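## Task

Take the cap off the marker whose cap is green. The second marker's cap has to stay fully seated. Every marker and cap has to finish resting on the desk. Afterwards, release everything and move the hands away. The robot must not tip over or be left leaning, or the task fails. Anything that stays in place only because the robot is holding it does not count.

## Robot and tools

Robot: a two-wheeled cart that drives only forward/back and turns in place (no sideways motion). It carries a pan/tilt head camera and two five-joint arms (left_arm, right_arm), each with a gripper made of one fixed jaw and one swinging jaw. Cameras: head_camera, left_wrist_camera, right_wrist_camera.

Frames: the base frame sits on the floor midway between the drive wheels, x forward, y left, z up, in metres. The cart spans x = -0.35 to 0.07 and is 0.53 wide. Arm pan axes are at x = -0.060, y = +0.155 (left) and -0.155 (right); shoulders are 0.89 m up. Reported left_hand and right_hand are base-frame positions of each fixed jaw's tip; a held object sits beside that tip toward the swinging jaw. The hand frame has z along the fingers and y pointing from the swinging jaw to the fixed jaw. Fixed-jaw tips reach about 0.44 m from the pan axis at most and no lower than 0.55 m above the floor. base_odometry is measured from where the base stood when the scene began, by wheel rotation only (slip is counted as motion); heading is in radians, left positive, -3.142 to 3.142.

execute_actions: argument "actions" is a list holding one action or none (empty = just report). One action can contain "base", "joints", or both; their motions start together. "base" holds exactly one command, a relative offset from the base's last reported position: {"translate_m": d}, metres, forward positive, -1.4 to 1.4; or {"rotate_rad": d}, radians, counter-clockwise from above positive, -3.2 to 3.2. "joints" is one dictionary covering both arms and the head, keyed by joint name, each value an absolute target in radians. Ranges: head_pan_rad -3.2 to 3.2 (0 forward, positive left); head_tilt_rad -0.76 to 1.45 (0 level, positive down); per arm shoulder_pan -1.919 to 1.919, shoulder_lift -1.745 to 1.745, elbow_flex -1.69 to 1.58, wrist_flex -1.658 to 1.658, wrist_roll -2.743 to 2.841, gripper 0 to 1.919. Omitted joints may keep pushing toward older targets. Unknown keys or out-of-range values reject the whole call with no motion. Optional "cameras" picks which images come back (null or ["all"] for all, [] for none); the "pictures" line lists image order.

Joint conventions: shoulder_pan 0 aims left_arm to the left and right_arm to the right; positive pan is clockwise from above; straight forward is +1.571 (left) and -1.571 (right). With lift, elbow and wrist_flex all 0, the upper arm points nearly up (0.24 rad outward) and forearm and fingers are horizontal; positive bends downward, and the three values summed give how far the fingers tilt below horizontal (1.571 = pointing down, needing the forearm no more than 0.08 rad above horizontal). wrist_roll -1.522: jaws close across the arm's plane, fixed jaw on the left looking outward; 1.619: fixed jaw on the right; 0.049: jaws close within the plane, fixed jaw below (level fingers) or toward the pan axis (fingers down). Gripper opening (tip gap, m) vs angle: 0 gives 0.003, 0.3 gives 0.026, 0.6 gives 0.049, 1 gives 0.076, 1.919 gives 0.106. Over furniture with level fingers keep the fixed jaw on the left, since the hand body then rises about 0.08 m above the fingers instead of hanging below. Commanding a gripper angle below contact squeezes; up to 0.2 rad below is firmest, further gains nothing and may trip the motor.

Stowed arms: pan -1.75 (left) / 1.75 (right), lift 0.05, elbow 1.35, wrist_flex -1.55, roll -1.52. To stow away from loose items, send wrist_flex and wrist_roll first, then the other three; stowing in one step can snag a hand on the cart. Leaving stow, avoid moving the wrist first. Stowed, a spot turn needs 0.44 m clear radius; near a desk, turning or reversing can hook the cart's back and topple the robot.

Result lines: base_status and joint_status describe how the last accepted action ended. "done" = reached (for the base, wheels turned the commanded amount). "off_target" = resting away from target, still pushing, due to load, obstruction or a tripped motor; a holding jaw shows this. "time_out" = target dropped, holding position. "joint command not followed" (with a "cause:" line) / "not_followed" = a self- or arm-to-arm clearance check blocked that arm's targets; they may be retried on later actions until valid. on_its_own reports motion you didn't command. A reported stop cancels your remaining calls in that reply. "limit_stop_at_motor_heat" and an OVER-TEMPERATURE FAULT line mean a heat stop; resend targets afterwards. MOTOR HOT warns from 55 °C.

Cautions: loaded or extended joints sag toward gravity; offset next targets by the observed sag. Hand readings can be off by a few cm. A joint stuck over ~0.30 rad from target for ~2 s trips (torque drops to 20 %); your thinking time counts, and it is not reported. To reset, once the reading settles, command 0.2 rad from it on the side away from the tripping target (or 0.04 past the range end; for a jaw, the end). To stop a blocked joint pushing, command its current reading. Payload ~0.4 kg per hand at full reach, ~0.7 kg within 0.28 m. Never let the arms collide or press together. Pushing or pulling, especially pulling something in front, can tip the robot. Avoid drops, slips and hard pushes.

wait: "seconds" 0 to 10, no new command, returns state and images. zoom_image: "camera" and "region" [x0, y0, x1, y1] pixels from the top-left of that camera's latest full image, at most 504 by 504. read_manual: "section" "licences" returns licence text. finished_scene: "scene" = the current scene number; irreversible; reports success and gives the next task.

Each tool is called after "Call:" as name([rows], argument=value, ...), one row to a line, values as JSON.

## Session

Call:
execute_actions(actions=[])

Scene clock: 0.00 s.
base_odometry: x=+0.000 y=+0.000 heading=+0.000 (m, m, rad; odometry frame)
base_status: not commanded
joint_positions: head_pan_rad=+0.034 head_tilt_rad=+0.019 left_arm_shoulder_pan_rad=-1.744 left_arm_shoulder_lift_rad=+0.061 left_arm_elbow_flex_rad=+1.414 left_arm_wrist_flex_rad=-1.441 left_arm_wrist_roll_rad=-1.501 left_arm_gripper_rad=+1.920 right_arm_shoulder_pan_rad=+1.759 right_arm_shoulder_lift_rad=+0.063 right_arm_elbow_flex_rad=+1.419 right_arm_wrist_flex_rad=-1.592 right_arm_wrist_roll_rad=-1.493 right_arm_gripper_rad=+1.920
joint_status: not commanded
left_hand: x=-0.2988 y=+0.1055 z=+0.8651 quat_wxyz=(-0.053, -0.716, -0.070, +0.693) (m; base frame)
right_hand: x=-0.2993 y=-0.1172 z=+0.8879 quat_wxyz=(-0.081, +0.665, -0.053, -0.741) (m; base frame)
pictures: head_camera, left_wrist_camera, right_wrist_camera
Images, in order (width x height): head_camera 644x476, left_wrist_camera 644x476, right_wrist_camera 644x476.

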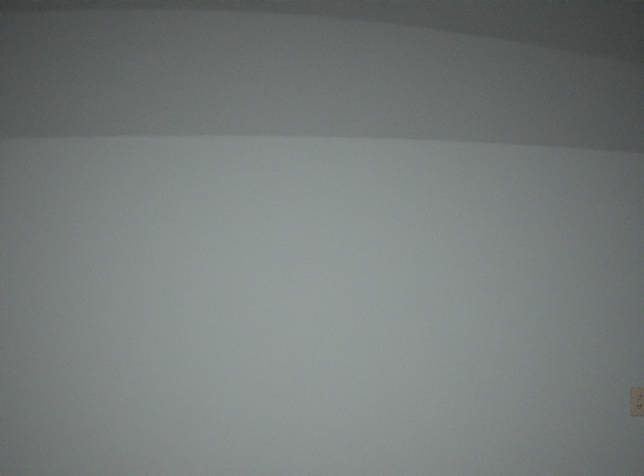

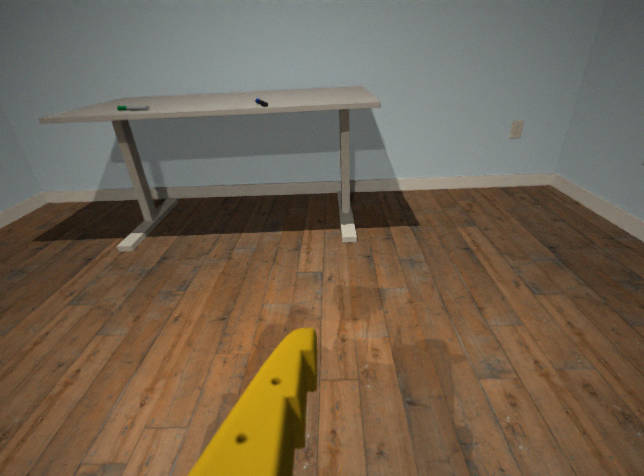

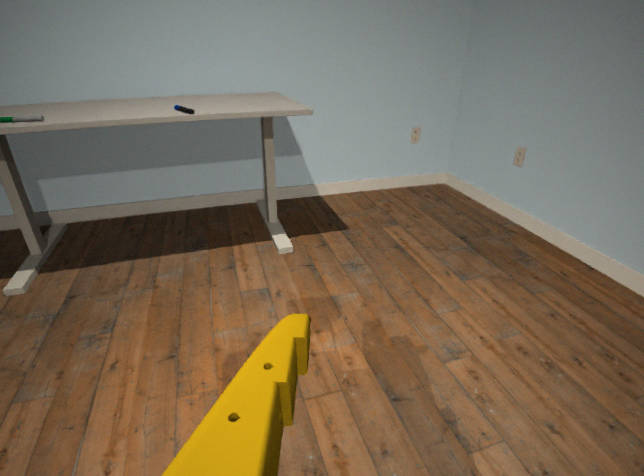

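Desk is behind again.

Call:
execute_actions([
  {"joints":{"head_pan_rad":3.1,"head_tilt_rad":0.3}},
], cameras=["head_camera"])

Scene clock: 3.00 s.
base_odometry: x=+0.000 y=+0.000 heading=+0.000 (m, m, rad; odometry frame)
base_status: not commanded
joint_positions: head_pan_rad=+3.090 head_tilt_rad=+0.293 left_arm_shoulder_pan_rad=-1.744 left_arm_shoulder_lift_rad=+0.061 left_arm_elbow_flex_rad=+1.414 left_arm_wrist_flex_rad=-1.441 left_arm_wrist_roll_rad=-1.501 left_arm_gripper_rad=+1.920 right_arm_shoulder_pan_rad=+1.759 right_arm_shoulder_lift_rad=+0.063 right_arm_elbow_flex_rad=+1.419 right_arm_wrist_flex_rad=-1.592 right_arm_wrist_roll_rad=-1.493 right_arm_gripper_rad=+1.920
joint_status: all done
left_hand: x=-0.2988 y=+0.1055 z=+0.8651 quat_wxyz=(-0.053, -0.716, -0.070, +0.693) (m; base frame)
right_hand: x=-0.2993 y=-0.1172 z=+0.8879 quat_wxyz=(-0.081, +0.665, -0.053, -0.741) (m; base frame)
pictures: head_camera
Images, in order (width x height): head_camera 644x476.

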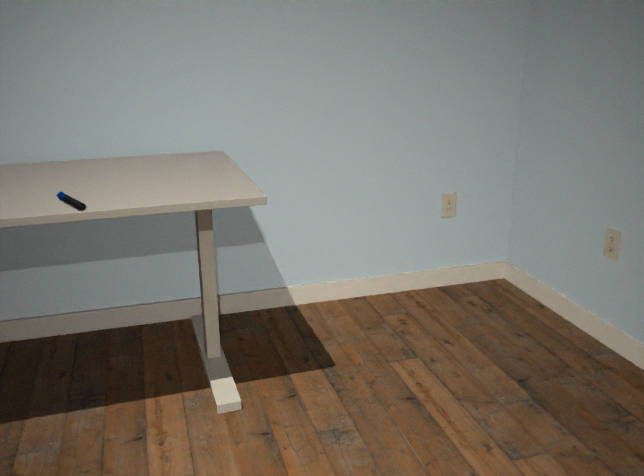

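Call:
execute_actions([
  {"base":{"rotate_rad":-2.6},"joints":{"head_pan_rad":0.0,"head_tilt_rad":0.3}},
], cameras=["head_camera"])

Scene clock: 7.13 s.
base_odometry: x=-0.001 y=+0.000 heading=-2.599 (m, m, rad; odometry frame)
base_status: done
joint_positions: head_pan_rad=+0.010 head_tilt_rad=+0.293 left_arm_shoulder_pan_rad=-1.744 left_arm_shoulder_lift_rad=+0.061 left_arm_elbow_flex_rad=+1.414 left_arm_wrist_flex_rad=-1.441 left_arm_wrist_roll_rad=-1.501 left_arm_gripper_rad=+1.920 right_arm_shoulder_pan_rad=+1.759 right_arm_shoulder_lift_rad=+0.063 right_arm_elbow_flex_rad=+1.419 right_arm_wrist_flex_rad=-1.592 right_arm_wrist_roll_rad=-1.493 right_arm_gripper_rad=+1.920
joint_status: all done
left_hand: x=-0.2988 y=+0.1055 z=+0.8651 quat_wxyz=(-0.053, -0.716, -0.070, +0.693) (m; base frame)
right_hand: x=-0.2993 y=-0.1172 z=+0.8879 quat_wxyz=(-0.081, +0.665, -0.053, -0.741) (m; base frame)
pictures: head_camera
Images, in order (width x height): head_camera 644x476.

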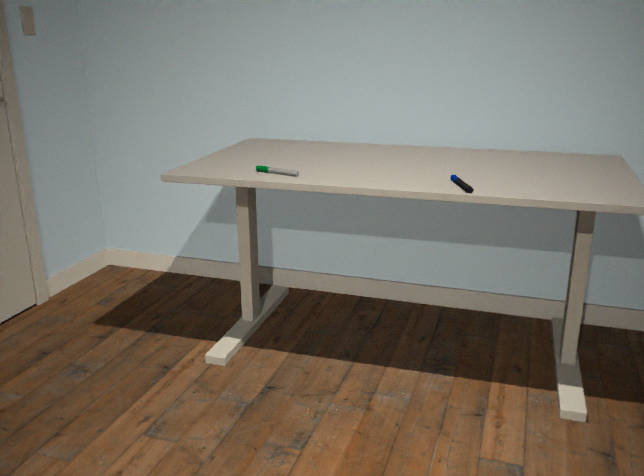

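Call:
execute_actions([
  {"base":{"rotate_rad":0.378}},
], cameras=[])

Call:
execute_actions([
  {"base":{"translate_m":1.4}},
], cameras=[])

Call:
execute_actions([
  {"base":{"rotate_rad":-0.673},"joints":{"head_tilt_rad":0.5}},
], cameras=["head_camera"])

Scene clock: 9.23 s.
base_odometry: x=-0.001 y=+0.000 heading=-2.224 (m, m, rad; odometry frame)
base_status: done
joint_positions: head_pan_rad=+0.010 head_tilt_rad=+0.293 left_arm_shoulder_pan_rad=-1.744 left_arm_shoulder_lift_rad=+0.061 left_arm_elbow_flex_rad=+1.414 left_arm_wrist_flex_rad=-1.441 left_arm_wrist_roll_rad=-1.501 left_arm_gripper_rad=+1.920 right_arm_shoulder_pan_rad=+1.759 right_arm_shoulder_lift_rad=+0.063 right_arm_elbow_flex_rad=+1.419 right_arm_wrist_flex_rad=-1.592 right_arm_wrist_roll_rad=-1.493 right_arm_gripper_rad=+1.920
joint_status: not commanded
left_hand: x=-0.2988 y=+0.1055 z=+0.8651 quat_wxyz=(-0.053, -0.716, -0.070, +0.693) (m; base frame)
right_hand: x=-0.2993 y=-0.1172 z=+0.8879 quat_wxyz=(-0.081, +0.665, -0.053, -0.741) (m; base frame)
pictures: none
No camera images: the call's "cameras" was empty. Leave "cameras" out to get every camera's image.

Scene clock: 17.00 s.
base_odometry: x=-0.851 y=-1.113 heading=-2.224 (m, m, rad; odometry frame)
base_status: done
joint_positions: head_pan_rad=+0.010 head_tilt_rad=+0.293 left_arm_shoulder_pan_rad=-1.744 left_arm_shoulder_lift_rad=+0.061 left_arm_elbow_flex_rad=+1.414 left_arm_wrist_flex_rad=-1.441 left_arm_wrist_roll_rad=-1.501 left_arm_gripper_rad=+1.920 right_arm_shoulder_pan_rad=+1.759 right_arm_shoulder_lift_rad=+0.063 right_arm_elbow_flex_rad=+1.419 right_arm_wrist_flex_rad=-1.592 right_arm_wrist_roll_rad=-1.493 right_arm_gripper_rad=+1.920
joint_status: not commanded
left_hand: x=-0.2988 y=+0.1055 z=+0.8651 quat_wxyz=(-0.053, -0.716, -0.070, +0.693) (m; base frame)
right_hand: x=-0.2993 y=-0.1172 z=+0.8879 quat_wxyz=(-0.081, +0.665, -0.053, -0.741) (m; base frame)
pictures: none
No camera images: the call's "cameras" was empty. Leave "cameras" out to get every camera's image.

Scene clock: 18.53 s.
base_odometry: x=-0.850 y=-1.113 heading=-2.897 (m, m, rad; odometry frame)
base_status: done
joint_positions: head_pan_rad=+0.010 head_tilt_rad=+0.494 left_arm_shoulder_pan_rad=-1.744 left_arm_shoulder_lift_rad=+0.061 left_arm_elbow_flex_rad=+1.414 left_arm_wrist_flex_rad=-1.441 left_arm_wrist_roll_rad=-1.501 left_arm_gripper_rad=+1.920 right_arm_shoulder_pan_rad=+1.759 right_arm_shoulder_lift_rad=+0.063 right_arm_elbow_flex_rad=+1.419 right_arm_wrist_flex_rad=-1.592 right_arm_wrist_roll_rad=-1.493 right_arm_gripper_rad=+1.920
joint_status: all done
left_hand: x=-0.2988 y=+0.1055 z=+0.8651 quat_wxyz=(-0.053, -0.716, -0.070, +0.693) (m; base frame)
right_hand: x=-0.2993 y=-0.1172 z=+0.8879 quat_wxyz=(-0.081, +0.665, -0.053, -0.741) (m; base frame)
pictures: head_camera
Images, in order (width x height): head_camera 644x476.

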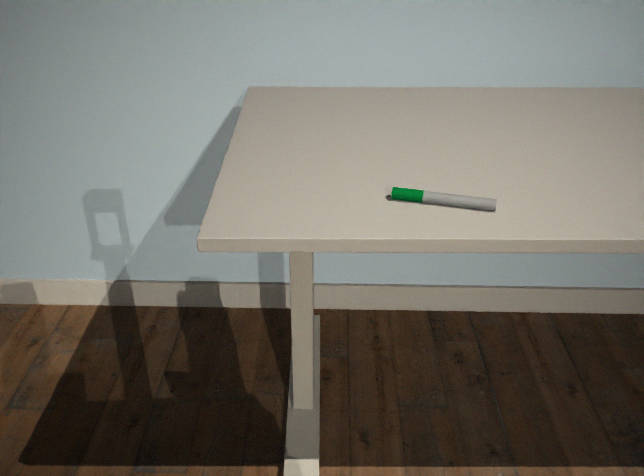

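Call:
execute_actions([
  {"base":{"rotate_rad":-0.2},"joints":{"left_arm_shoulder_pan_rad":1.0,"right_arm_shoulder_pan_rad":-1.0,"left_arm_shoulder_lift_rad":0.3,"right_arm_shoulder_lift_rad":0.3,"left_arm_elbow_flex_rad":-0.33,"right_arm_elbow_flex_rad":-0.45,"left_arm_wrist_flex_rad":0.66,"right_arm_wrist_flex_rad":0.75,"left_arm_wrist_roll_rad":0.3,"right_arm_wrist_roll_rad":2.82,"left_arm_gripper_rad":0.8,"right_arm_gripper_rad":0.8}},
], cameras=[])

Call:
execute_actions([
  {"base":{"translate_m":0.6},"joints":{"head_tilt_rad":0.9}},
], cameras=["head_camera"])

Scene clock: 23.67 s.
base_odometry: x=-0.849 y=-1.113 heading=-3.096 (m, m, rad; odometry frame)
base_status: done
joint_positions: head_pan_rad=+0.010 head_tilt_rad=+0.494 left_arm_shoulder_pan_rad=+0.993 left_arm_shoulder_lift_rad=+0.316 left_arm_elbow_flex_rad=-0.294 left_arm_wrist_flex_rad=+0.658 left_arm_wrist_roll_rad=+0.293 left_arm_gripper_rad=+0.811 right_arm_shoulder_pan_rad=-0.989 right_arm_shoulder_lift_rad=+0.320 right_arm_elbow_flex_rad=-0.411 right_arm_wrist_flex_rad=+0.748 right_arm_wrist_roll_rad=+2.810 right_arm_gripper_rad=+0.809
joint_status: all done
left_hand: x=+0.2319 y=+0.3426 z=+0.8878 quat_wxyz=(+0.351, -0.840, +0.330, -0.250) (m; base frame)
right_hand: x=+0.2376 y=-0.3540 z=+0.9173 quat_wxyz=(-0.342, -0.856, -0.269, -0.279) (m; base frame)
pictures: none
No camera images: the call's "cameras" was empty. Leave "cameras" out to get every camera's image.

Scene clock: 27.43 s.
base_odometry: x=-1.449 y=-1.139 heading=-3.097 (m, m, rad; odometry frame)
base_status: done
joint_positions: head_pan_rad=+0.010 head_tilt_rad=+0.895 left_arm_shoulder_pan_rad=+0.994 left_arm_shoulder_lift_rad=+0.316 left_arm_elbow_flex_rad=-0.295 left_arm_wrist_flex_rad=+0.659 left_arm_wrist_roll_rad=+0.293 left_arm_gripper_rad=+0.811 right_arm_shoulder_pan_rad=-0.991 right_arm_shoulder_lift_rad=+0.320 right_arm_elbow_flex_rad=-0.411 right_arm_wrist_flex_rad=+0.749 right_arm_wrist_roll_rad=+2.810 right_arm_gripper_rad=+0.809
joint_status: all done
left_hand: x=+0.2322 y=+0.3422 z=+0.8880 quat_wxyz=(+0.351, -0.840, +0.330, -0.250) (m; base frame)
right_hand: x=+0.2378 y=-0.3534 z=+0.9171 quat_wxyz=(-0.341, -0.856, -0.270, -0.279) (m; base frame)
pictures: head_camera
Images, in order (width x height): head_camera 644x476.

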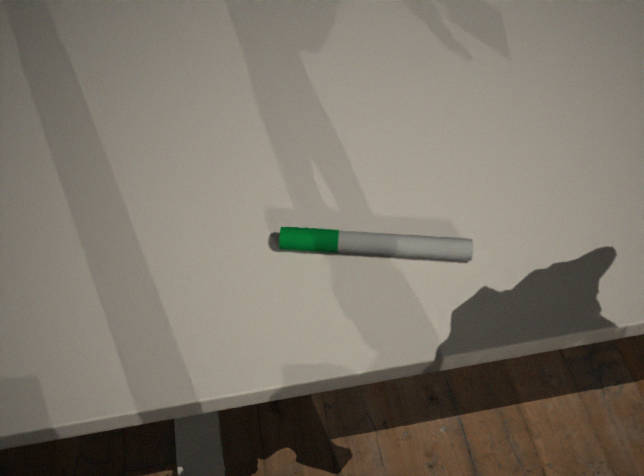

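Call:
execute_actions([
  {"base":{"translate_m":0.07},"joints":{"head_tilt_rad":1.09,"right_arm_shoulder_pan_rad":-1.68,"right_arm_shoulder_lift_rad":0.75}},
], cameras=["head_camera","right_wrist_camera"])

Scene clock: 29.60 s.
base_odometry: x=-1.519 y=-1.142 heading=-3.098 (m, m, rad; odometry frame)
base_status: done
joint_positions: head_pan_rad=+0.010 head_tilt_rad=+1.085 left_arm_shoulder_pan_rad=+0.994 left_arm_shoulder_lift_rad=+0.316 left_arm_elbow_flex_rad=-0.295 left_arm_wrist_flex_rad=+0.659 left_arm_wrist_roll_rad=+0.293 left_arm_gripper_rad=+0.811 right_arm_shoulder_pan_rad=-1.669 right_arm_shoulder_lift_rad=+0.771 right_arm_elbow_flex_rad=-0.414 right_arm_wrist_flex_rad=+0.749 right_arm_wrist_roll_rad=+2.810 right_arm_gripper_rad=+0.809
joint_status: all done
left_hand: x=+0.2322 y=+0.3422 z=+0.8880 quat_wxyz=(+0.351, -0.840, +0.330, -0.250) (m; base frame)
right_hand: x=+0.2744 y=-0.1250 z=+0.7727 quat_wxyz=(-0.120, -0.778, -0.585, -0.197) (m; base frame)
pictures: head_camera, right_wrist_camera
Images, in order (width x height): head_camera 644x476, right_wrist_camera 644x476.

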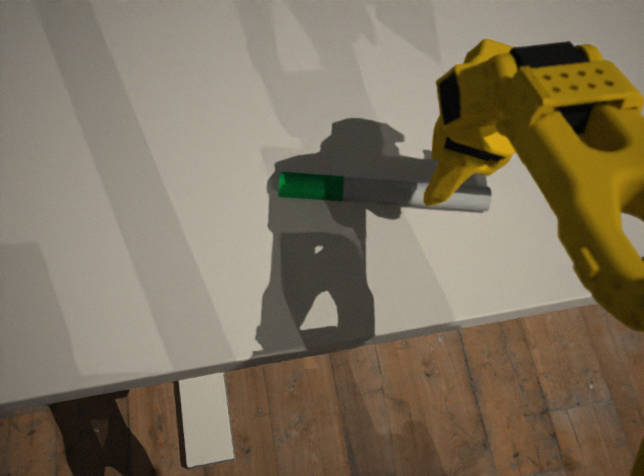

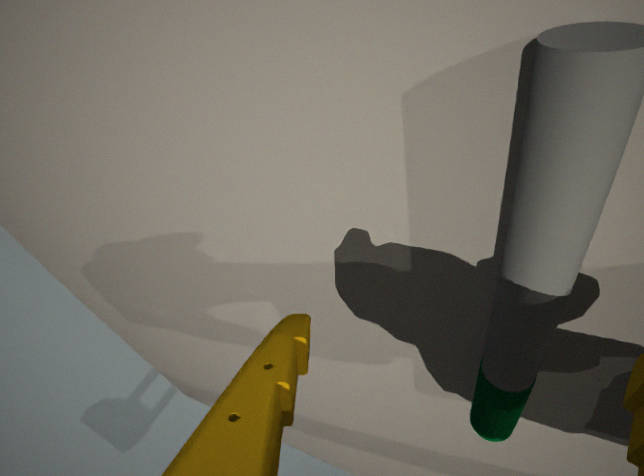

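Call:
execute_actions([
  {"joints":{"right_arm_shoulder_pan_rad":-1.6,"right_arm_shoulder_lift_rad":0.86,"right_arm_gripper_rad":1.0}},
], cameras=["head_camera","right_wrist_camera"])

Scene clock: 30.57 s.
base_odometry: x=-1.519 y=-1.142 heading=-3.098 (m, m, rad; odometry frame)
base_status: not commanded
joint_positions: head_pan_rad=+0.010 head_tilt_rad=+1.085 left_arm_shoulder_pan_rad=+0.994 left_arm_shoulder_lift_rad=+0.316 left_arm_elbow_flex_rad=-0.295 left_arm_wrist_flex_rad=+0.659 left_arm_wrist_roll_rad=+0.293 left_arm_gripper_rad=+0.811 right_arm_shoulder_pan_rad=-1.611 right_arm_shoulder_lift_rad=+0.883 right_arm_elbow_flex_rad=-0.417 right_arm_wrist_flex_rad=+0.749 right_arm_wrist_roll_rad=+2.810 right_arm_gripper_rad=+0.991
joint_status: all done
left_hand: x=+0.2322 y=+0.3422 z=+0.8880 quat_wxyz=(+0.351, -0.840, +0.330, -0.250) (m; base frame)
right_hand: x=+0.2607 y=-0.1451 z=+0.7399 quat_wxyz=(-0.096, -0.804, -0.568, -0.148) (m; base frame)
pictures: head_camera, right_wrist_camera
Images, in order (width x height): head_camera 644x476, right_wrist_camera 644x476.

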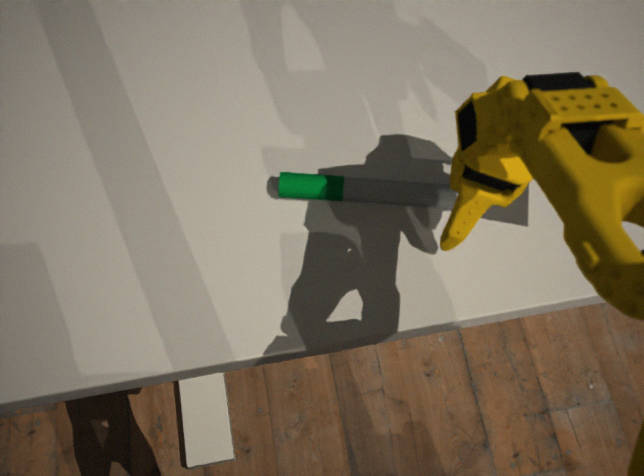

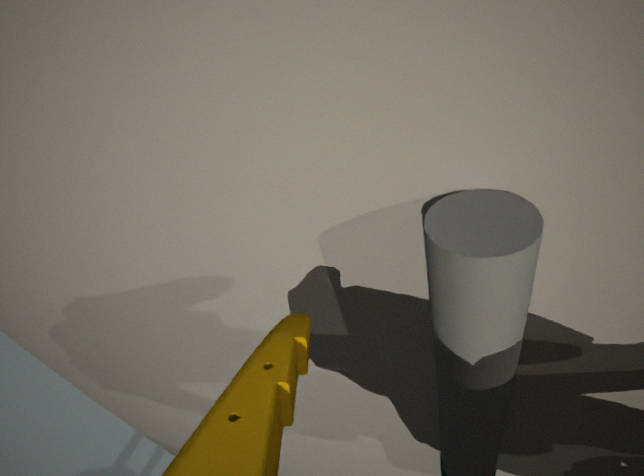

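Good. Lower to the desk.

Call:
execute_actions([
  {"joints":{"right_arm_shoulder_lift_rad":0.92}},
], cameras=["right_wrist_camera"])

Scene clock: 31.27 s.
base_odometry: x=-1.519 y=-1.142 heading=-3.098 (m, m, rad; odometry frame)
base_status: not commanded
joint_positions: head_pan_rad=+0.010 head_tilt_rad=+1.085 left_arm_shoulder_pan_rad=+0.994 left_arm_shoulder_lift_rad=+0.316 left_arm_elbow_flex_rad=-0.295 left_arm_wrist_flex_rad=+0.659 left_arm_wrist_roll_rad=+0.293 left_arm_gripper_rad=+0.811 right_arm_shoulder_pan_rad=-1.611 right_arm_shoulder_lift_rad=+0.937 right_arm_elbow_flex_rad=-0.420 right_arm_wrist_flex_rad=+0.749 right_arm_wrist_roll_rad=+2.810 right_arm_gripper_rad=+0.992
joint_status: all done
left_hand: x=+0.2322 y=+0.3422 z=+0.8880 quat_wxyz=(+0.351, -0.840, +0.330, -0.250) (m; base frame)
right_hand: x=+0.2527 y=-0.1454 z=+0.7251 quat_wxyz=(-0.083, -0.807, -0.571, -0.127) (m; base frame)
pictures: right_wrist_camera
Images, in order (width x height): right_wrist_camera 644x476.

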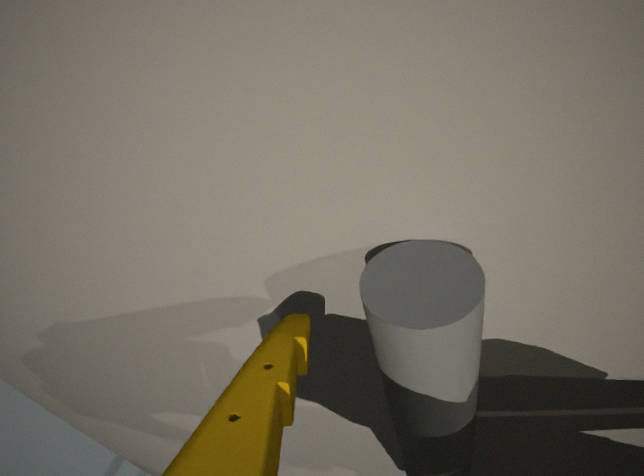

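Call:
execute_actions([
  {"joints":{"right_arm_shoulder_pan_rad":-1.67,"right_arm_shoulder_lift_rad":0.95}},
], cameras=["right_wrist_camera"])

Call:
execute_actions([
  {"joints":{"right_arm_gripper_rad":0.02}},
], cameras=["right_wrist_camera","head_camera"])

Scene clock: 32.20 s.
base_odometry: x=-1.519 y=-1.142 heading=-3.098 (m, m, rad; odometry frame)
base_status: not commanded
joint_positions: head_pan_rad=+0.010 head_tilt_rad=+1.085 left_arm_shoulder_pan_rad=+0.994 left_arm_shoulder_lift_rad=+0.316 left_arm_elbow_flex_rad=-0.295 left_arm_wrist_flex_rad=+0.659 left_arm_wrist_roll_rad=+0.293 left_arm_gripper_rad=+0.811 right_arm_shoulder_pan_rad=-1.654 right_arm_shoulder_lift_rad=+0.951 right_arm_elbow_flex_rad=-0.437 right_arm_wrist_flex_rad=+0.749 right_arm_wrist_roll_rad=+2.810 right_arm_gripper_rad=+0.995
joint_status: all done
left_hand: x=+0.2322 y=+0.3422 z=+0.8880 quat_wxyz=(+0.351, -0.840, +0.330, -0.250) (m; base frame)
right_hand: x=+0.2532 y=-0.1319 z=+0.7241 quat_wxyz=(-0.081, -0.794, -0.588, -0.130) (m; base frame)
pictures: right_wrist_camera
Images, in order (width x height): right_wrist_camera 644x476.

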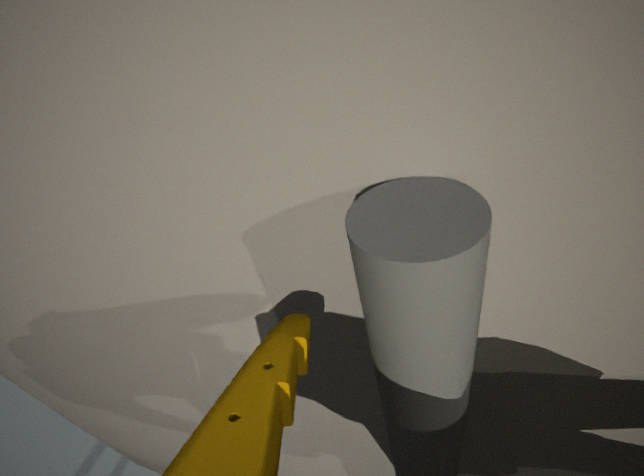

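Scene clock: 33.23 s.
base_odometry: x=-1.519 y=-1.142 heading=-3.098 (m, m, rad; odometry frame)
base_status: not commanded
joint_positions: head_pan_rad=+0.010 head_tilt_rad=+1.085 left_arm_shoulder_pan_rad=+0.994 left_arm_shoulder_lift_rad=+0.316 left_arm_elbow_flex_rad=-0.295 left_arm_wrist_flex_rad=+0.659 left_arm_wrist_roll_rad=+0.293 left_arm_gripper_rad=+0.811 right_arm_shoulder_pan_rad=-1.664 right_arm_shoulder_lift_rad=+0.957 right_arm_elbow_flex_rad=-0.449 right_arm_wrist_flex_rad=+0.751 right_arm_wrist_roll_rad=+2.812 right_arm_gripper_rad=+0.205
joint_status: right_arm_gripper_rad off_target (ended at +0.205, target +0.020)
left_hand: x=+0.2322 y=+0.3422 z=+0.8880 quat_wxyz=(+0.351, -0.840, +0.330, -0.250) (m; base frame)
right_hand: x=+0.2543 y=-0.1284 z=+0.7245 quat_wxyz=(-0.081, -0.791, -0.592, -0.133) (m; base frame)
pictures: head_camera, right_wrist_camera
Images, in order (width x height): head_camera 644x476, right_wrist_camera 644x476.

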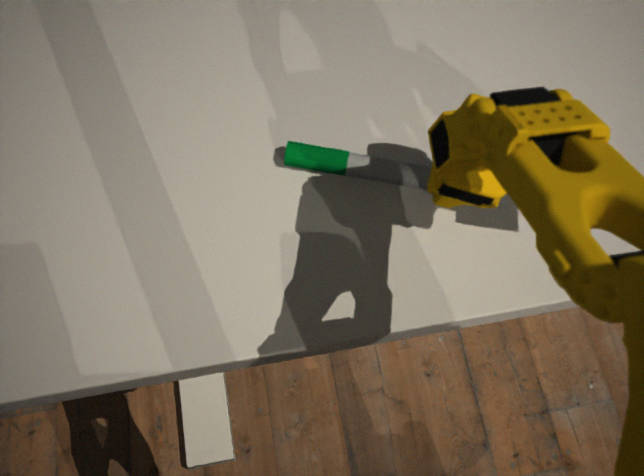

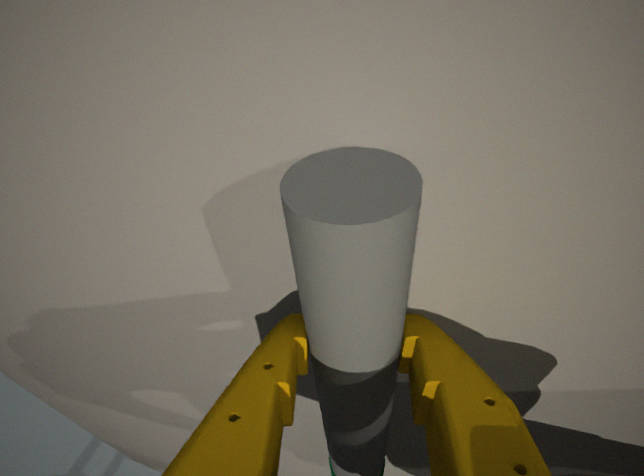

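Call:
execute_actions([
  {"joints":{"right_arm_shoulder_pan_rad":-1.86,"right_arm_shoulder_lift_rad":0.91,"left_arm_shoulder_pan_rad":1.6}},
], cameras=["head_camera"])

Scene clock: 34.73 s.
base_odometry: x=-1.519 y=-1.142 heading=-3.098 (m, m, rad; odometry frame)
base_status: not commanded
joint_positions: head_pan_rad=+0.010 head_tilt_rad=+1.085 left_arm_shoulder_pan_rad=+1.594 left_arm_shoulder_lift_rad=+0.316 left_arm_elbow_flex_rad=-0.295 left_arm_wrist_flex_rad=+0.659 left_arm_wrist_roll_rad=+0.293 left_arm_gripper_rad=+0.811 right_arm_shoulder_pan_rad=-1.845 right_arm_shoulder_lift_rad=+0.955 right_arm_elbow_flex_rad=-0.449 right_arm_wrist_flex_rad=+0.751 right_arm_wrist_roll_rad=+2.812 right_arm_gripper_rad=+0.205
joint_status: all done
left_hand: x=+0.2869 y=+0.1446 z=+0.8880 quat_wxyz=(+0.261, -0.705, +0.564, -0.343) (m; base frame)
right_hand: x=+0.2446 y=-0.0722 z=+0.7249 quat_wxyz=(-0.069, -0.734, -0.661, -0.140) (m; base frame)
pictures: head_camera
Images, in order (width x height): head_camera 644x476.

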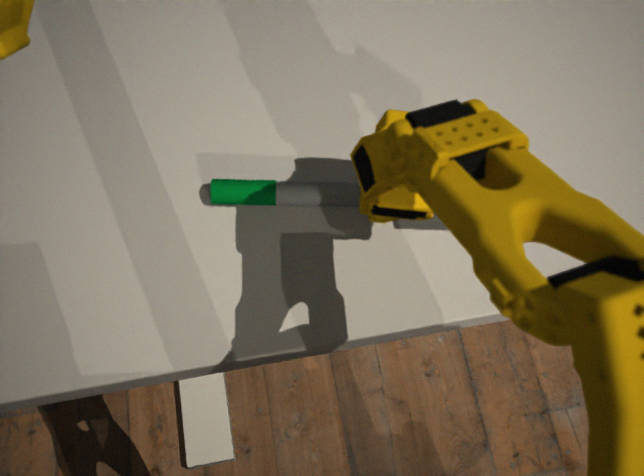

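Call:
execute_actions([
  {"joints":{"left_arm_shoulder_pan_rad":1.9,"left_arm_shoulder_lift_rad":0.7,"left_arm_elbow_flex_rad":-0.35,"left_arm_wrist_roll_rad":0.36,"left_arm_gripper_rad":0.9}},
], cameras=["head_camera","left_wrist_camera"])

Scene clock: 36.17 s.
base_odometry: x=-1.519 y=-1.142 heading=-3.098 (m, m, rad; odometry frame)
base_status: not commanded
joint_positions: head_pan_rad=+0.010 head_tilt_rad=+1.085 left_arm_shoulder_pan_rad=+1.892 left_arm_shoulder_lift_rad=+0.719 left_arm_elbow_flex_rad=-0.317 left_arm_wrist_flex_rad=+0.659 left_arm_wrist_roll_rad=+0.353 left_arm_gripper_rad=+0.889 right_arm_shoulder_pan_rad=-1.845 right_arm_shoulder_lift_rad=+0.955 right_arm_elbow_flex_rad=-0.449 right_arm_wrist_flex_rad=+0.751 right_arm_wrist_roll_rad=+2.812 right_arm_gripper_rad=+0.205
joint_status: all done
left_hand: x=+0.2461 y=+0.0503 z=+0.7685 quat_wxyz=(+0.115, -0.679, +0.690, -0.224) (m; base frame)
right_hand: x=+0.2446 y=-0.0722 z=+0.7249 quat_wxyz=(-0.069, -0.734, -0.661, -0.140) (m; base frame)
pictures: head_camera, left_wrist_camera
Images, in order (width x height): head_camera 644x476, left_wrist_camera 644x476.

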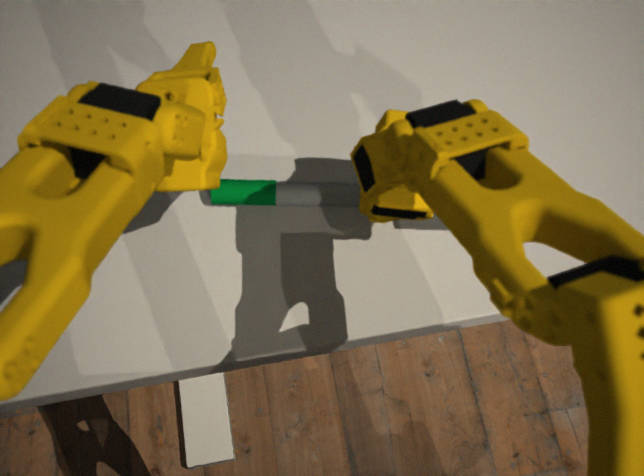

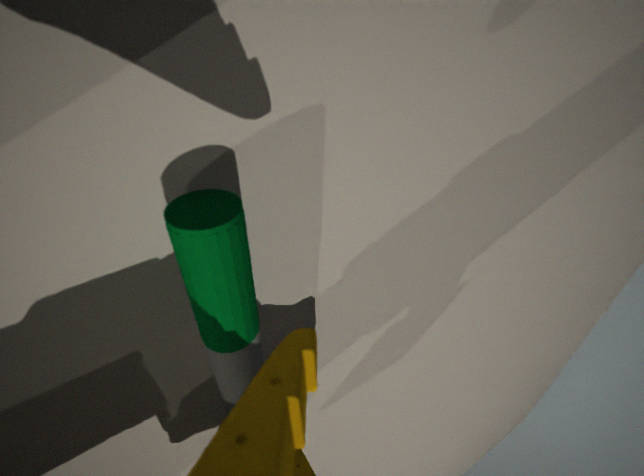

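Call:
execute_actions([
  {"joints":{"left_arm_shoulder_lift_rad":0.76,"left_arm_elbow_flex_rad":-0.24,"left_arm_wrist_flex_rad":0.7}},
], cameras=["head_camera","left_wrist_camera"])

Scene clock: 37.20 s.
base_odometry: x=-1.519 y=-1.142 heading=-3.098 (m, m, rad; odometry frame)
base_status: not commanded
joint_positions: head_pan_rad=+0.010 head_tilt_rad=+1.085 left_arm_shoulder_pan_rad=+1.892 left_arm_shoulder_lift_rad=+0.777 left_arm_elbow_flex_rad=-0.235 left_arm_wrist_flex_rad=+0.694 left_arm_wrist_roll_rad=+0.353 left_arm_gripper_rad=+0.889 right_arm_shoulder_pan_rad=-1.845 right_arm_shoulder_lift_rad=+0.955 right_arm_elbow_flex_rad=-0.449 right_arm_wrist_flex_rad=+0.751 right_arm_wrist_roll_rad=+2.812 right_arm_gripper_rad=+0.205
joint_status: all done
left_hand: x=+0.2174 y=+0.0598 z=+0.7354 quat_wxyz=(+0.076, -0.692, +0.703, -0.148) (m; base frame)
right_hand: x=+0.2446 y=-0.0722 z=+0.7249 quat_wxyz=(-0.069, -0.734, -0.661, -0.140) (m; base frame)
pictures: head_camera, left_wrist_camera
Images, in order (width x height): head_camera 644x476, left_wrist_camera 644x476.

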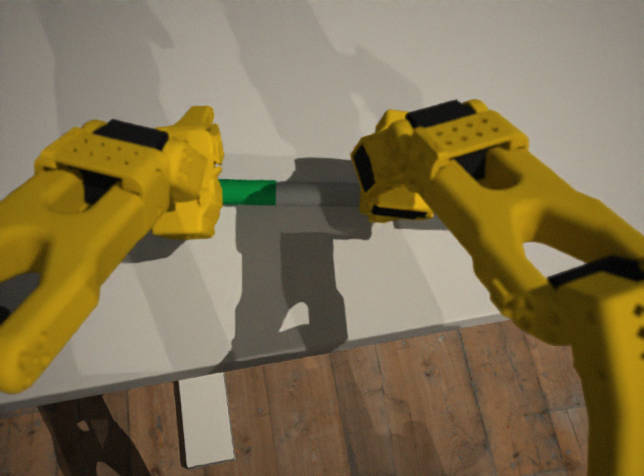

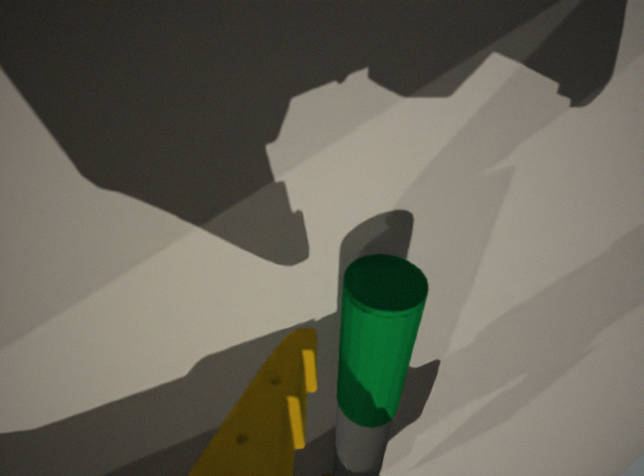

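Call:
execute_actions([
  {"joints":{"left_arm_shoulder_lift_rad":0.82,"left_arm_shoulder_pan_rad":1.915}},
], cameras=["left_wrist_camera"])

Scene clock: 38.00 s.
base_odometry: x=-1.519 y=-1.142 heading=-3.098 (m, m, rad; odometry frame)
base_status: not commanded
joint_positions: head_pan_rad=+0.010 head_tilt_rad=+1.085 left_arm_shoulder_pan_rad=+1.909 left_arm_shoulder_lift_rad=+0.831 left_arm_elbow_flex_rad=-0.235 left_arm_wrist_flex_rad=+0.694 left_arm_wrist_roll_rad=+0.353 left_arm_gripper_rad=+0.889 right_arm_shoulder_pan_rad=-1.845 right_arm_shoulder_lift_rad=+0.955 right_arm_elbow_flex_rad=-0.449 right_arm_wrist_flex_rad=+0.751 right_arm_wrist_roll_rad=+2.812 right_arm_gripper_rad=+0.205
joint_status: all done
left_hand: x=+0.2073 y=+0.0581 z=+0.7215 quat_wxyz=(+0.063, -0.688, +0.712, -0.125) (m; base frame)
right_hand: x=+0.2446 y=-0.0722 z=+0.7249 quat_wxyz=(-0.069, -0.734, -0.661, -0.140) (m; base frame)
pictures: left_wrist_camera
Images, in order (width x height): left_wrist_camera 644x476.

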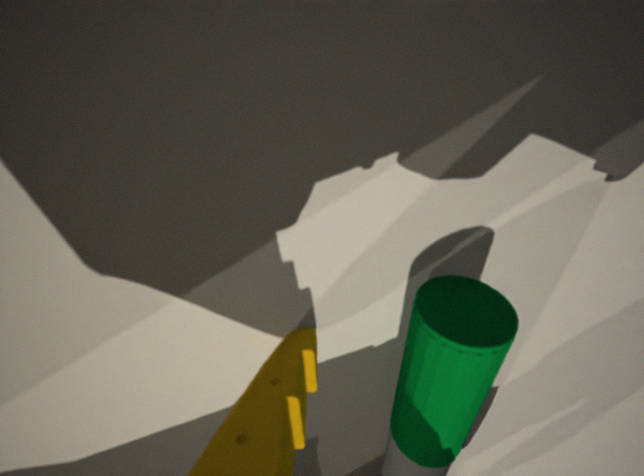

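Call:
execute_actions([
  {"joints":{"left_arm_shoulder_lift_rad":0.845,"left_arm_elbow_flex_rad":-0.31,"left_arm_wrist_flex_rad":0.68}},
], cameras=["left_wrist_camera"])

Scene clock: 39.13 s.
base_odometry: x=-1.519 y=-1.142 heading=-3.098 (m, m, rad; odometry frame)
base_status: not commanded
joint_positions: head_pan_rad=+0.010 head_tilt_rad=+1.085 left_arm_shoulder_pan_rad=+1.909 left_arm_shoulder_lift_rad=+0.860 left_arm_elbow_flex_rad=-0.282 left_arm_wrist_flex_rad=+0.690 left_arm_wrist_roll_rad=+0.353 left_arm_gripper_rad=+0.889 right_arm_shoulder_pan_rad=-1.847 right_arm_shoulder_lift_rad=+0.955 right_arm_elbow_flex_rad=-0.449 right_arm_wrist_flex_rad=+0.751 right_arm_wrist_roll_rad=+2.812 right_arm_gripper_rad=+0.205
joint_status: all done
left_hand: x=+0.2131 y=+0.0561 z=+0.7213 quat_wxyz=(+0.067, -0.687, +0.711, -0.135) (m; base frame)
right_hand: x=+0.2445 y=-0.0717 z=+0.7249 quat_wxyz=(-0.069, -0.733, -0.662, -0.140) (m; base frame)
pictures: left_wrist_camera
Images, in order (width x height): left_wrist_camera 644x476.

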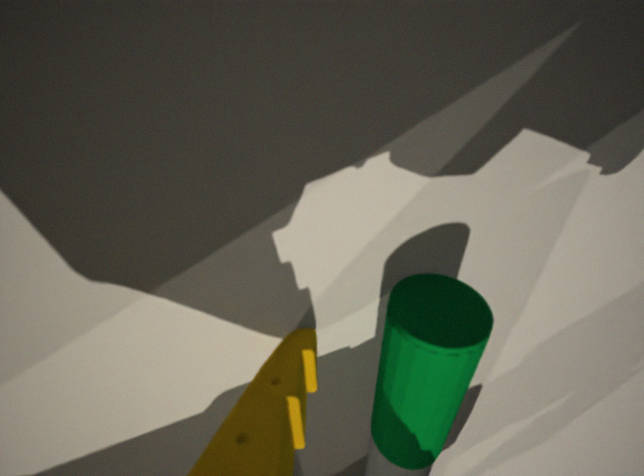

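Call:
execute_actions([
  {"joints":{"left_arm_gripper_rad":0.02}},
], cameras=["left_wrist_camera","head_camera"])

Call:
execute_actions([
  {"joints":{"left_arm_shoulder_pan_rad":1.75}},
], cameras=["head_camera"])

Scene clock: 40.83 s.
base_odometry: x=-1.519 y=-1.142 heading=-3.098 (m, m, rad; odometry frame)
base_status: not commanded
joint_positions: head_pan_rad=+0.010 head_tilt_rad=+1.085 left_arm_shoulder_pan_rad=+1.909 left_arm_shoulder_lift_rad=+0.860 left_arm_elbow_flex_rad=-0.300 left_arm_wrist_flex_rad=+0.681 left_arm_wrist_roll_rad=+0.355 left_arm_gripper_rad=+0.211 right_arm_shoulder_pan_rad=-1.850 right_arm_shoulder_lift_rad=+0.952 right_arm_elbow_flex_rad=-0.443 right_arm_wrist_flex_rad=+0.751 right_arm_wrist_roll_rad=+2.818 right_arm_gripper_rad=+0.205
joint_status: left_arm_gripper_rad off_target (ended at +0.211, target +0.020)
left_hand: x=+0.2183 y=+0.0543 z=+0.7246 quat_wxyz=(+0.073, -0.686, +0.708, -0.147) (m; base frame)
right_hand: x=+0.2435 y=-0.0709 z=+0.7247 quat_wxyz=(-0.069, -0.730, -0.665, -0.139) (m; base frame)
pictures: head_camera, left_wrist_camera
Images, in order (width x height): head_camera 644x476, left_wrist_camera 644x476.

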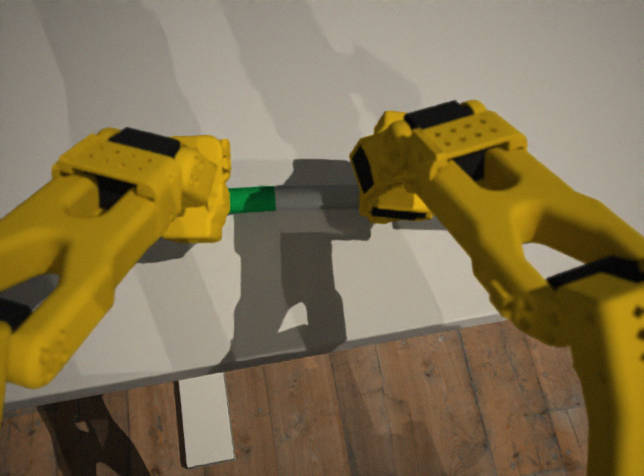

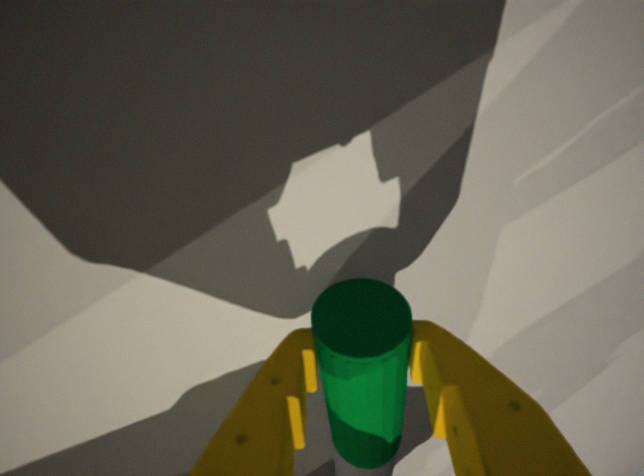

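Scene clock: 41.70 s.
base_odometry: x=-1.519 y=-1.142 heading=-3.098 (m, m, rad; odometry frame)
base_status: not commanded
joint_positions: head_pan_rad=+0.010 head_tilt_rad=+1.085 left_arm_shoulder_pan_rad=+1.778 left_arm_shoulder_lift_rad=+0.860 left_arm_elbow_flex_rad=-0.300 left_arm_wrist_flex_rad=+0.681 left_arm_wrist_roll_rad=+0.355 left_arm_gripper_rad=+0.210 right_arm_shoulder_pan_rad=-1.861 right_arm_shoulder_lift_rad=+0.948 right_arm_elbow_flex_rad=-0.448 right_arm_wrist_flex_rad=+0.749 right_arm_wrist_roll_rad=+2.818 right_arm_gripper_rad=+0.204
joint_status: left_arm_shoulder_pan_rad off_target (ended at +1.779, target +1.750)
left_hand: x=+0.2291 y=+0.0913 z=+0.7246 quat_wxyz=(+0.083, -0.731, +0.662, -0.142) (m; base frame)
right_hand: x=+0.2445 y=-0.0671 z=+0.7269 quat_wxyz=(-0.070, -0.726, -0.669, -0.144) (m; base frame)
pictures: head_camera
Images, in order (width x height): head_camera 644x476.

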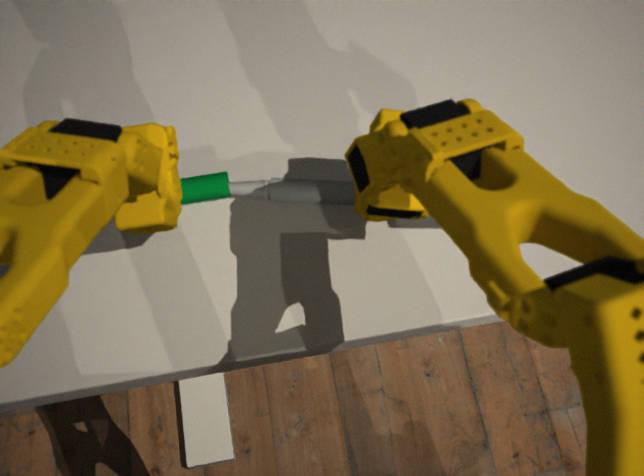

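Call:
execute_actions([
  {"joints":{"left_arm_shoulder_pan_rad":1.58}},
], cameras=["head_camera"])

Call:
execute_actions([
  {"joints":{"left_arm_gripper_rad":0.5,"right_arm_gripper_rad":0.5}},
], cameras=[])

Call:
execute_actions([
  {"joints":{"left_arm_shoulder_lift_rad":0.4,"right_arm_shoulder_lift_rad":0.5}},
], cameras=[])

Call:
execute_actions([
  {"base":{"translate_m":-0.35},"joints":{"head_tilt_rad":0.6}},
], cameras=["head_camera"])

Scene clock: 42.87 s.
base_odometry: x=-1.519 y=-1.142 heading=-3.098 (m, m, rad; odometry frame)
base_status: not commanded
joint_positions: head_pan_rad=+0.010 head_tilt_rad=+1.085 left_arm_shoulder_pan_rad=+1.590 left_arm_shoulder_lift_rad=+0.860 left_arm_elbow_flex_rad=-0.300 left_arm_wrist_flex_rad=+0.681 left_arm_wrist_roll_rad=+0.355 left_arm_gripper_rad=+0.210 right_arm_shoulder_pan_rad=-1.861 right_arm_shoulder_lift_rad=+0.948 right_arm_elbow_flex_rad=-0.445 right_arm_wrist_flex_rad=+0.749 right_arm_wrist_roll_rad=+2.818 right_arm_gripper_rad=+0.204
joint_status: all done
left_hand: x=+0.2359 y=+0.1466 z=+0.7246 quat_wxyz=(+0.096, -0.790, +0.590, -0.133) (m; base frame)
right_hand: x=+0.2439 y=-0.0673 z=+0.7264 quat_wxyz=(-0.070, -0.726, -0.669, -0.143) (m; base frame)
pictures: head_camera
Images, in order (width x height): head_camera 644x476.

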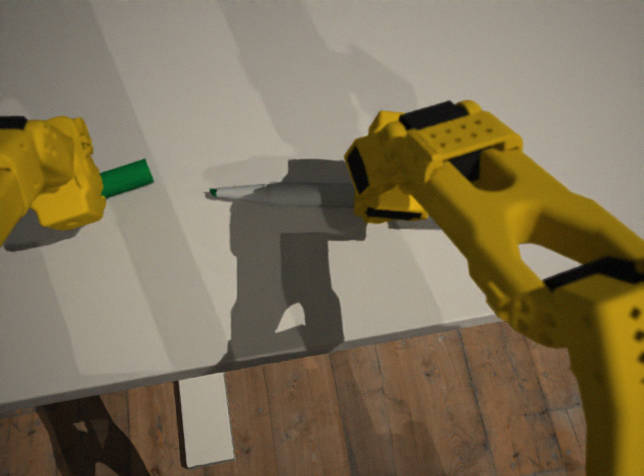

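Scene clock: 43.67 s.
base_odometry: x=-1.519 y=-1.142 heading=-3.098 (m, m, rad; odometry frame)
base_status: not commanded
joint_positions: head_pan_rad=+0.010 head_tilt_rad=+1.085 left_arm_shoulder_pan_rad=+1.588 left_arm_shoulder_lift_rad=+0.862 left_arm_elbow_flex_rad=-0.300 left_arm_wrist_flex_rad=+0.681 left_arm_wrist_roll_rad=+0.355 left_arm_gripper_rad=+0.488 right_arm_shoulder_pan_rad=-1.861 right_arm_shoulder_lift_rad=+0.935 right_arm_elbow_flex_rad=-0.445 right_arm_wrist_flex_rad=+0.749 right_arm_wrist_roll_rad=+2.818 right_arm_gripper_rad=+0.488
joint_status: all done
left_hand: x=+0.2356 y=+0.1471 z=+0.7242 quat_wxyz=(+0.095, -0.791, +0.590, -0.133) (m; base frame)
right_hand: x=+0.2458 y=-0.0667 z=+0.7299 quat_wxyz=(-0.072, -0.726, -0.668, -0.148) (m; base frame)
pictures: none
No camera images: the call's "cameras" was empty. Leave "cameras" out to get every camera's image.

Scene clock: 44.73 s.
base_odometry: x=-1.519 y=-1.142 heading=-3.098 (m, m, rad; odometry frame)
base_status: not commanded
joint_positions: head_pan_rad=+0.010 head_tilt_rad=+1.085 left_arm_shoulder_pan_rad=+1.588 left_arm_shoulder_lift_rad=+0.457 left_arm_elbow_flex_rad=-0.300 left_arm_wrist_flex_rad=+0.681 left_arm_wrist_roll_rad=+0.355 left_arm_gripper_rad=+0.489 right_arm_shoulder_pan_rad=-1.861 right_arm_shoulder_lift_rad=+0.557 right_arm_elbow_flex_rad=-0.443 right_arm_wrist_flex_rad=+0.749 right_arm_wrist_roll_rad=+2.818 right_arm_gripper_rad=+0.491
joint_status: all done
left_hand: x=+0.2810 y=+0.1463 z=+0.8425 quat_wxyz=(+0.209, -0.748, +0.558, -0.291) (m; base frame)
right_hand: x=+0.2842 y=-0.0552 z=+0.8477 quat_wxyz=(-0.152, -0.690, -0.635, -0.312) (m; base frame)
pictures: none
No camera images: the call's "cameras" was empty. Leave "cameras" out to get every camera's image.

Scene clock: 47.27 s.
base_odometry: x=-1.169 y=-1.126 heading=-3.097 (m, m, rad; odometry frame)
base_status: done
joint_positions: head_pan_rad=+0.010 head_tilt_rad=+0.614 left_arm_shoulder_pan_rad=+1.588 left_arm_shoulder_lift_rad=+0.457 left_arm_elbow_flex_rad=-0.300 left_arm_wrist_flex_rad=+0.681 left_arm_wrist_roll_rad=+0.355 left_arm_gripper_rad=+0.489 right_arm_shoulder_pan_rad=-1.861 right_arm_shoulder_lift_rad=+0.555 right_arm_elbow_flex_rad=-0.442 right_arm_wrist_flex_rad=+0.749 right_arm_wrist_roll_rad=+2.818 right_arm_gripper_rad=+0.491
joint_status: all done
left_hand: x=+0.2810 y=+0.1463 z=+0.8425 quat_wxyz=(+0.209, -0.748, +0.558, -0.291) (m; base frame)
right_hand: x=+0.2841 y=-0.0553 z=+0.8478 quat_wxyz=(-0.152, -0.690, -0.635, -0.312) (m; base frame)
pictures: head_camera
Images, in order (width x height): head_camera 644x476.

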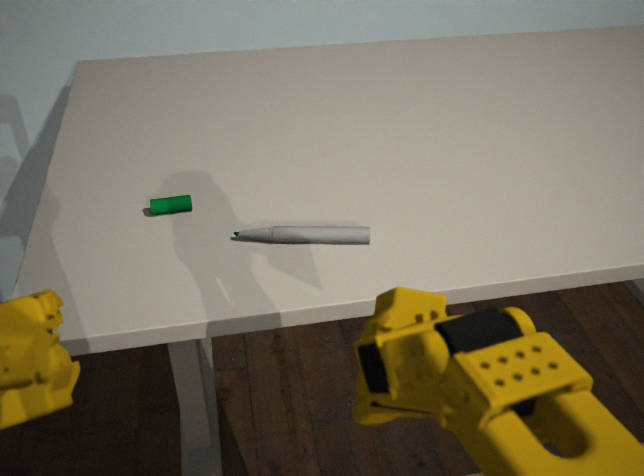

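Call:
finished_scene(scene=2)

The scene is finished: the task was done.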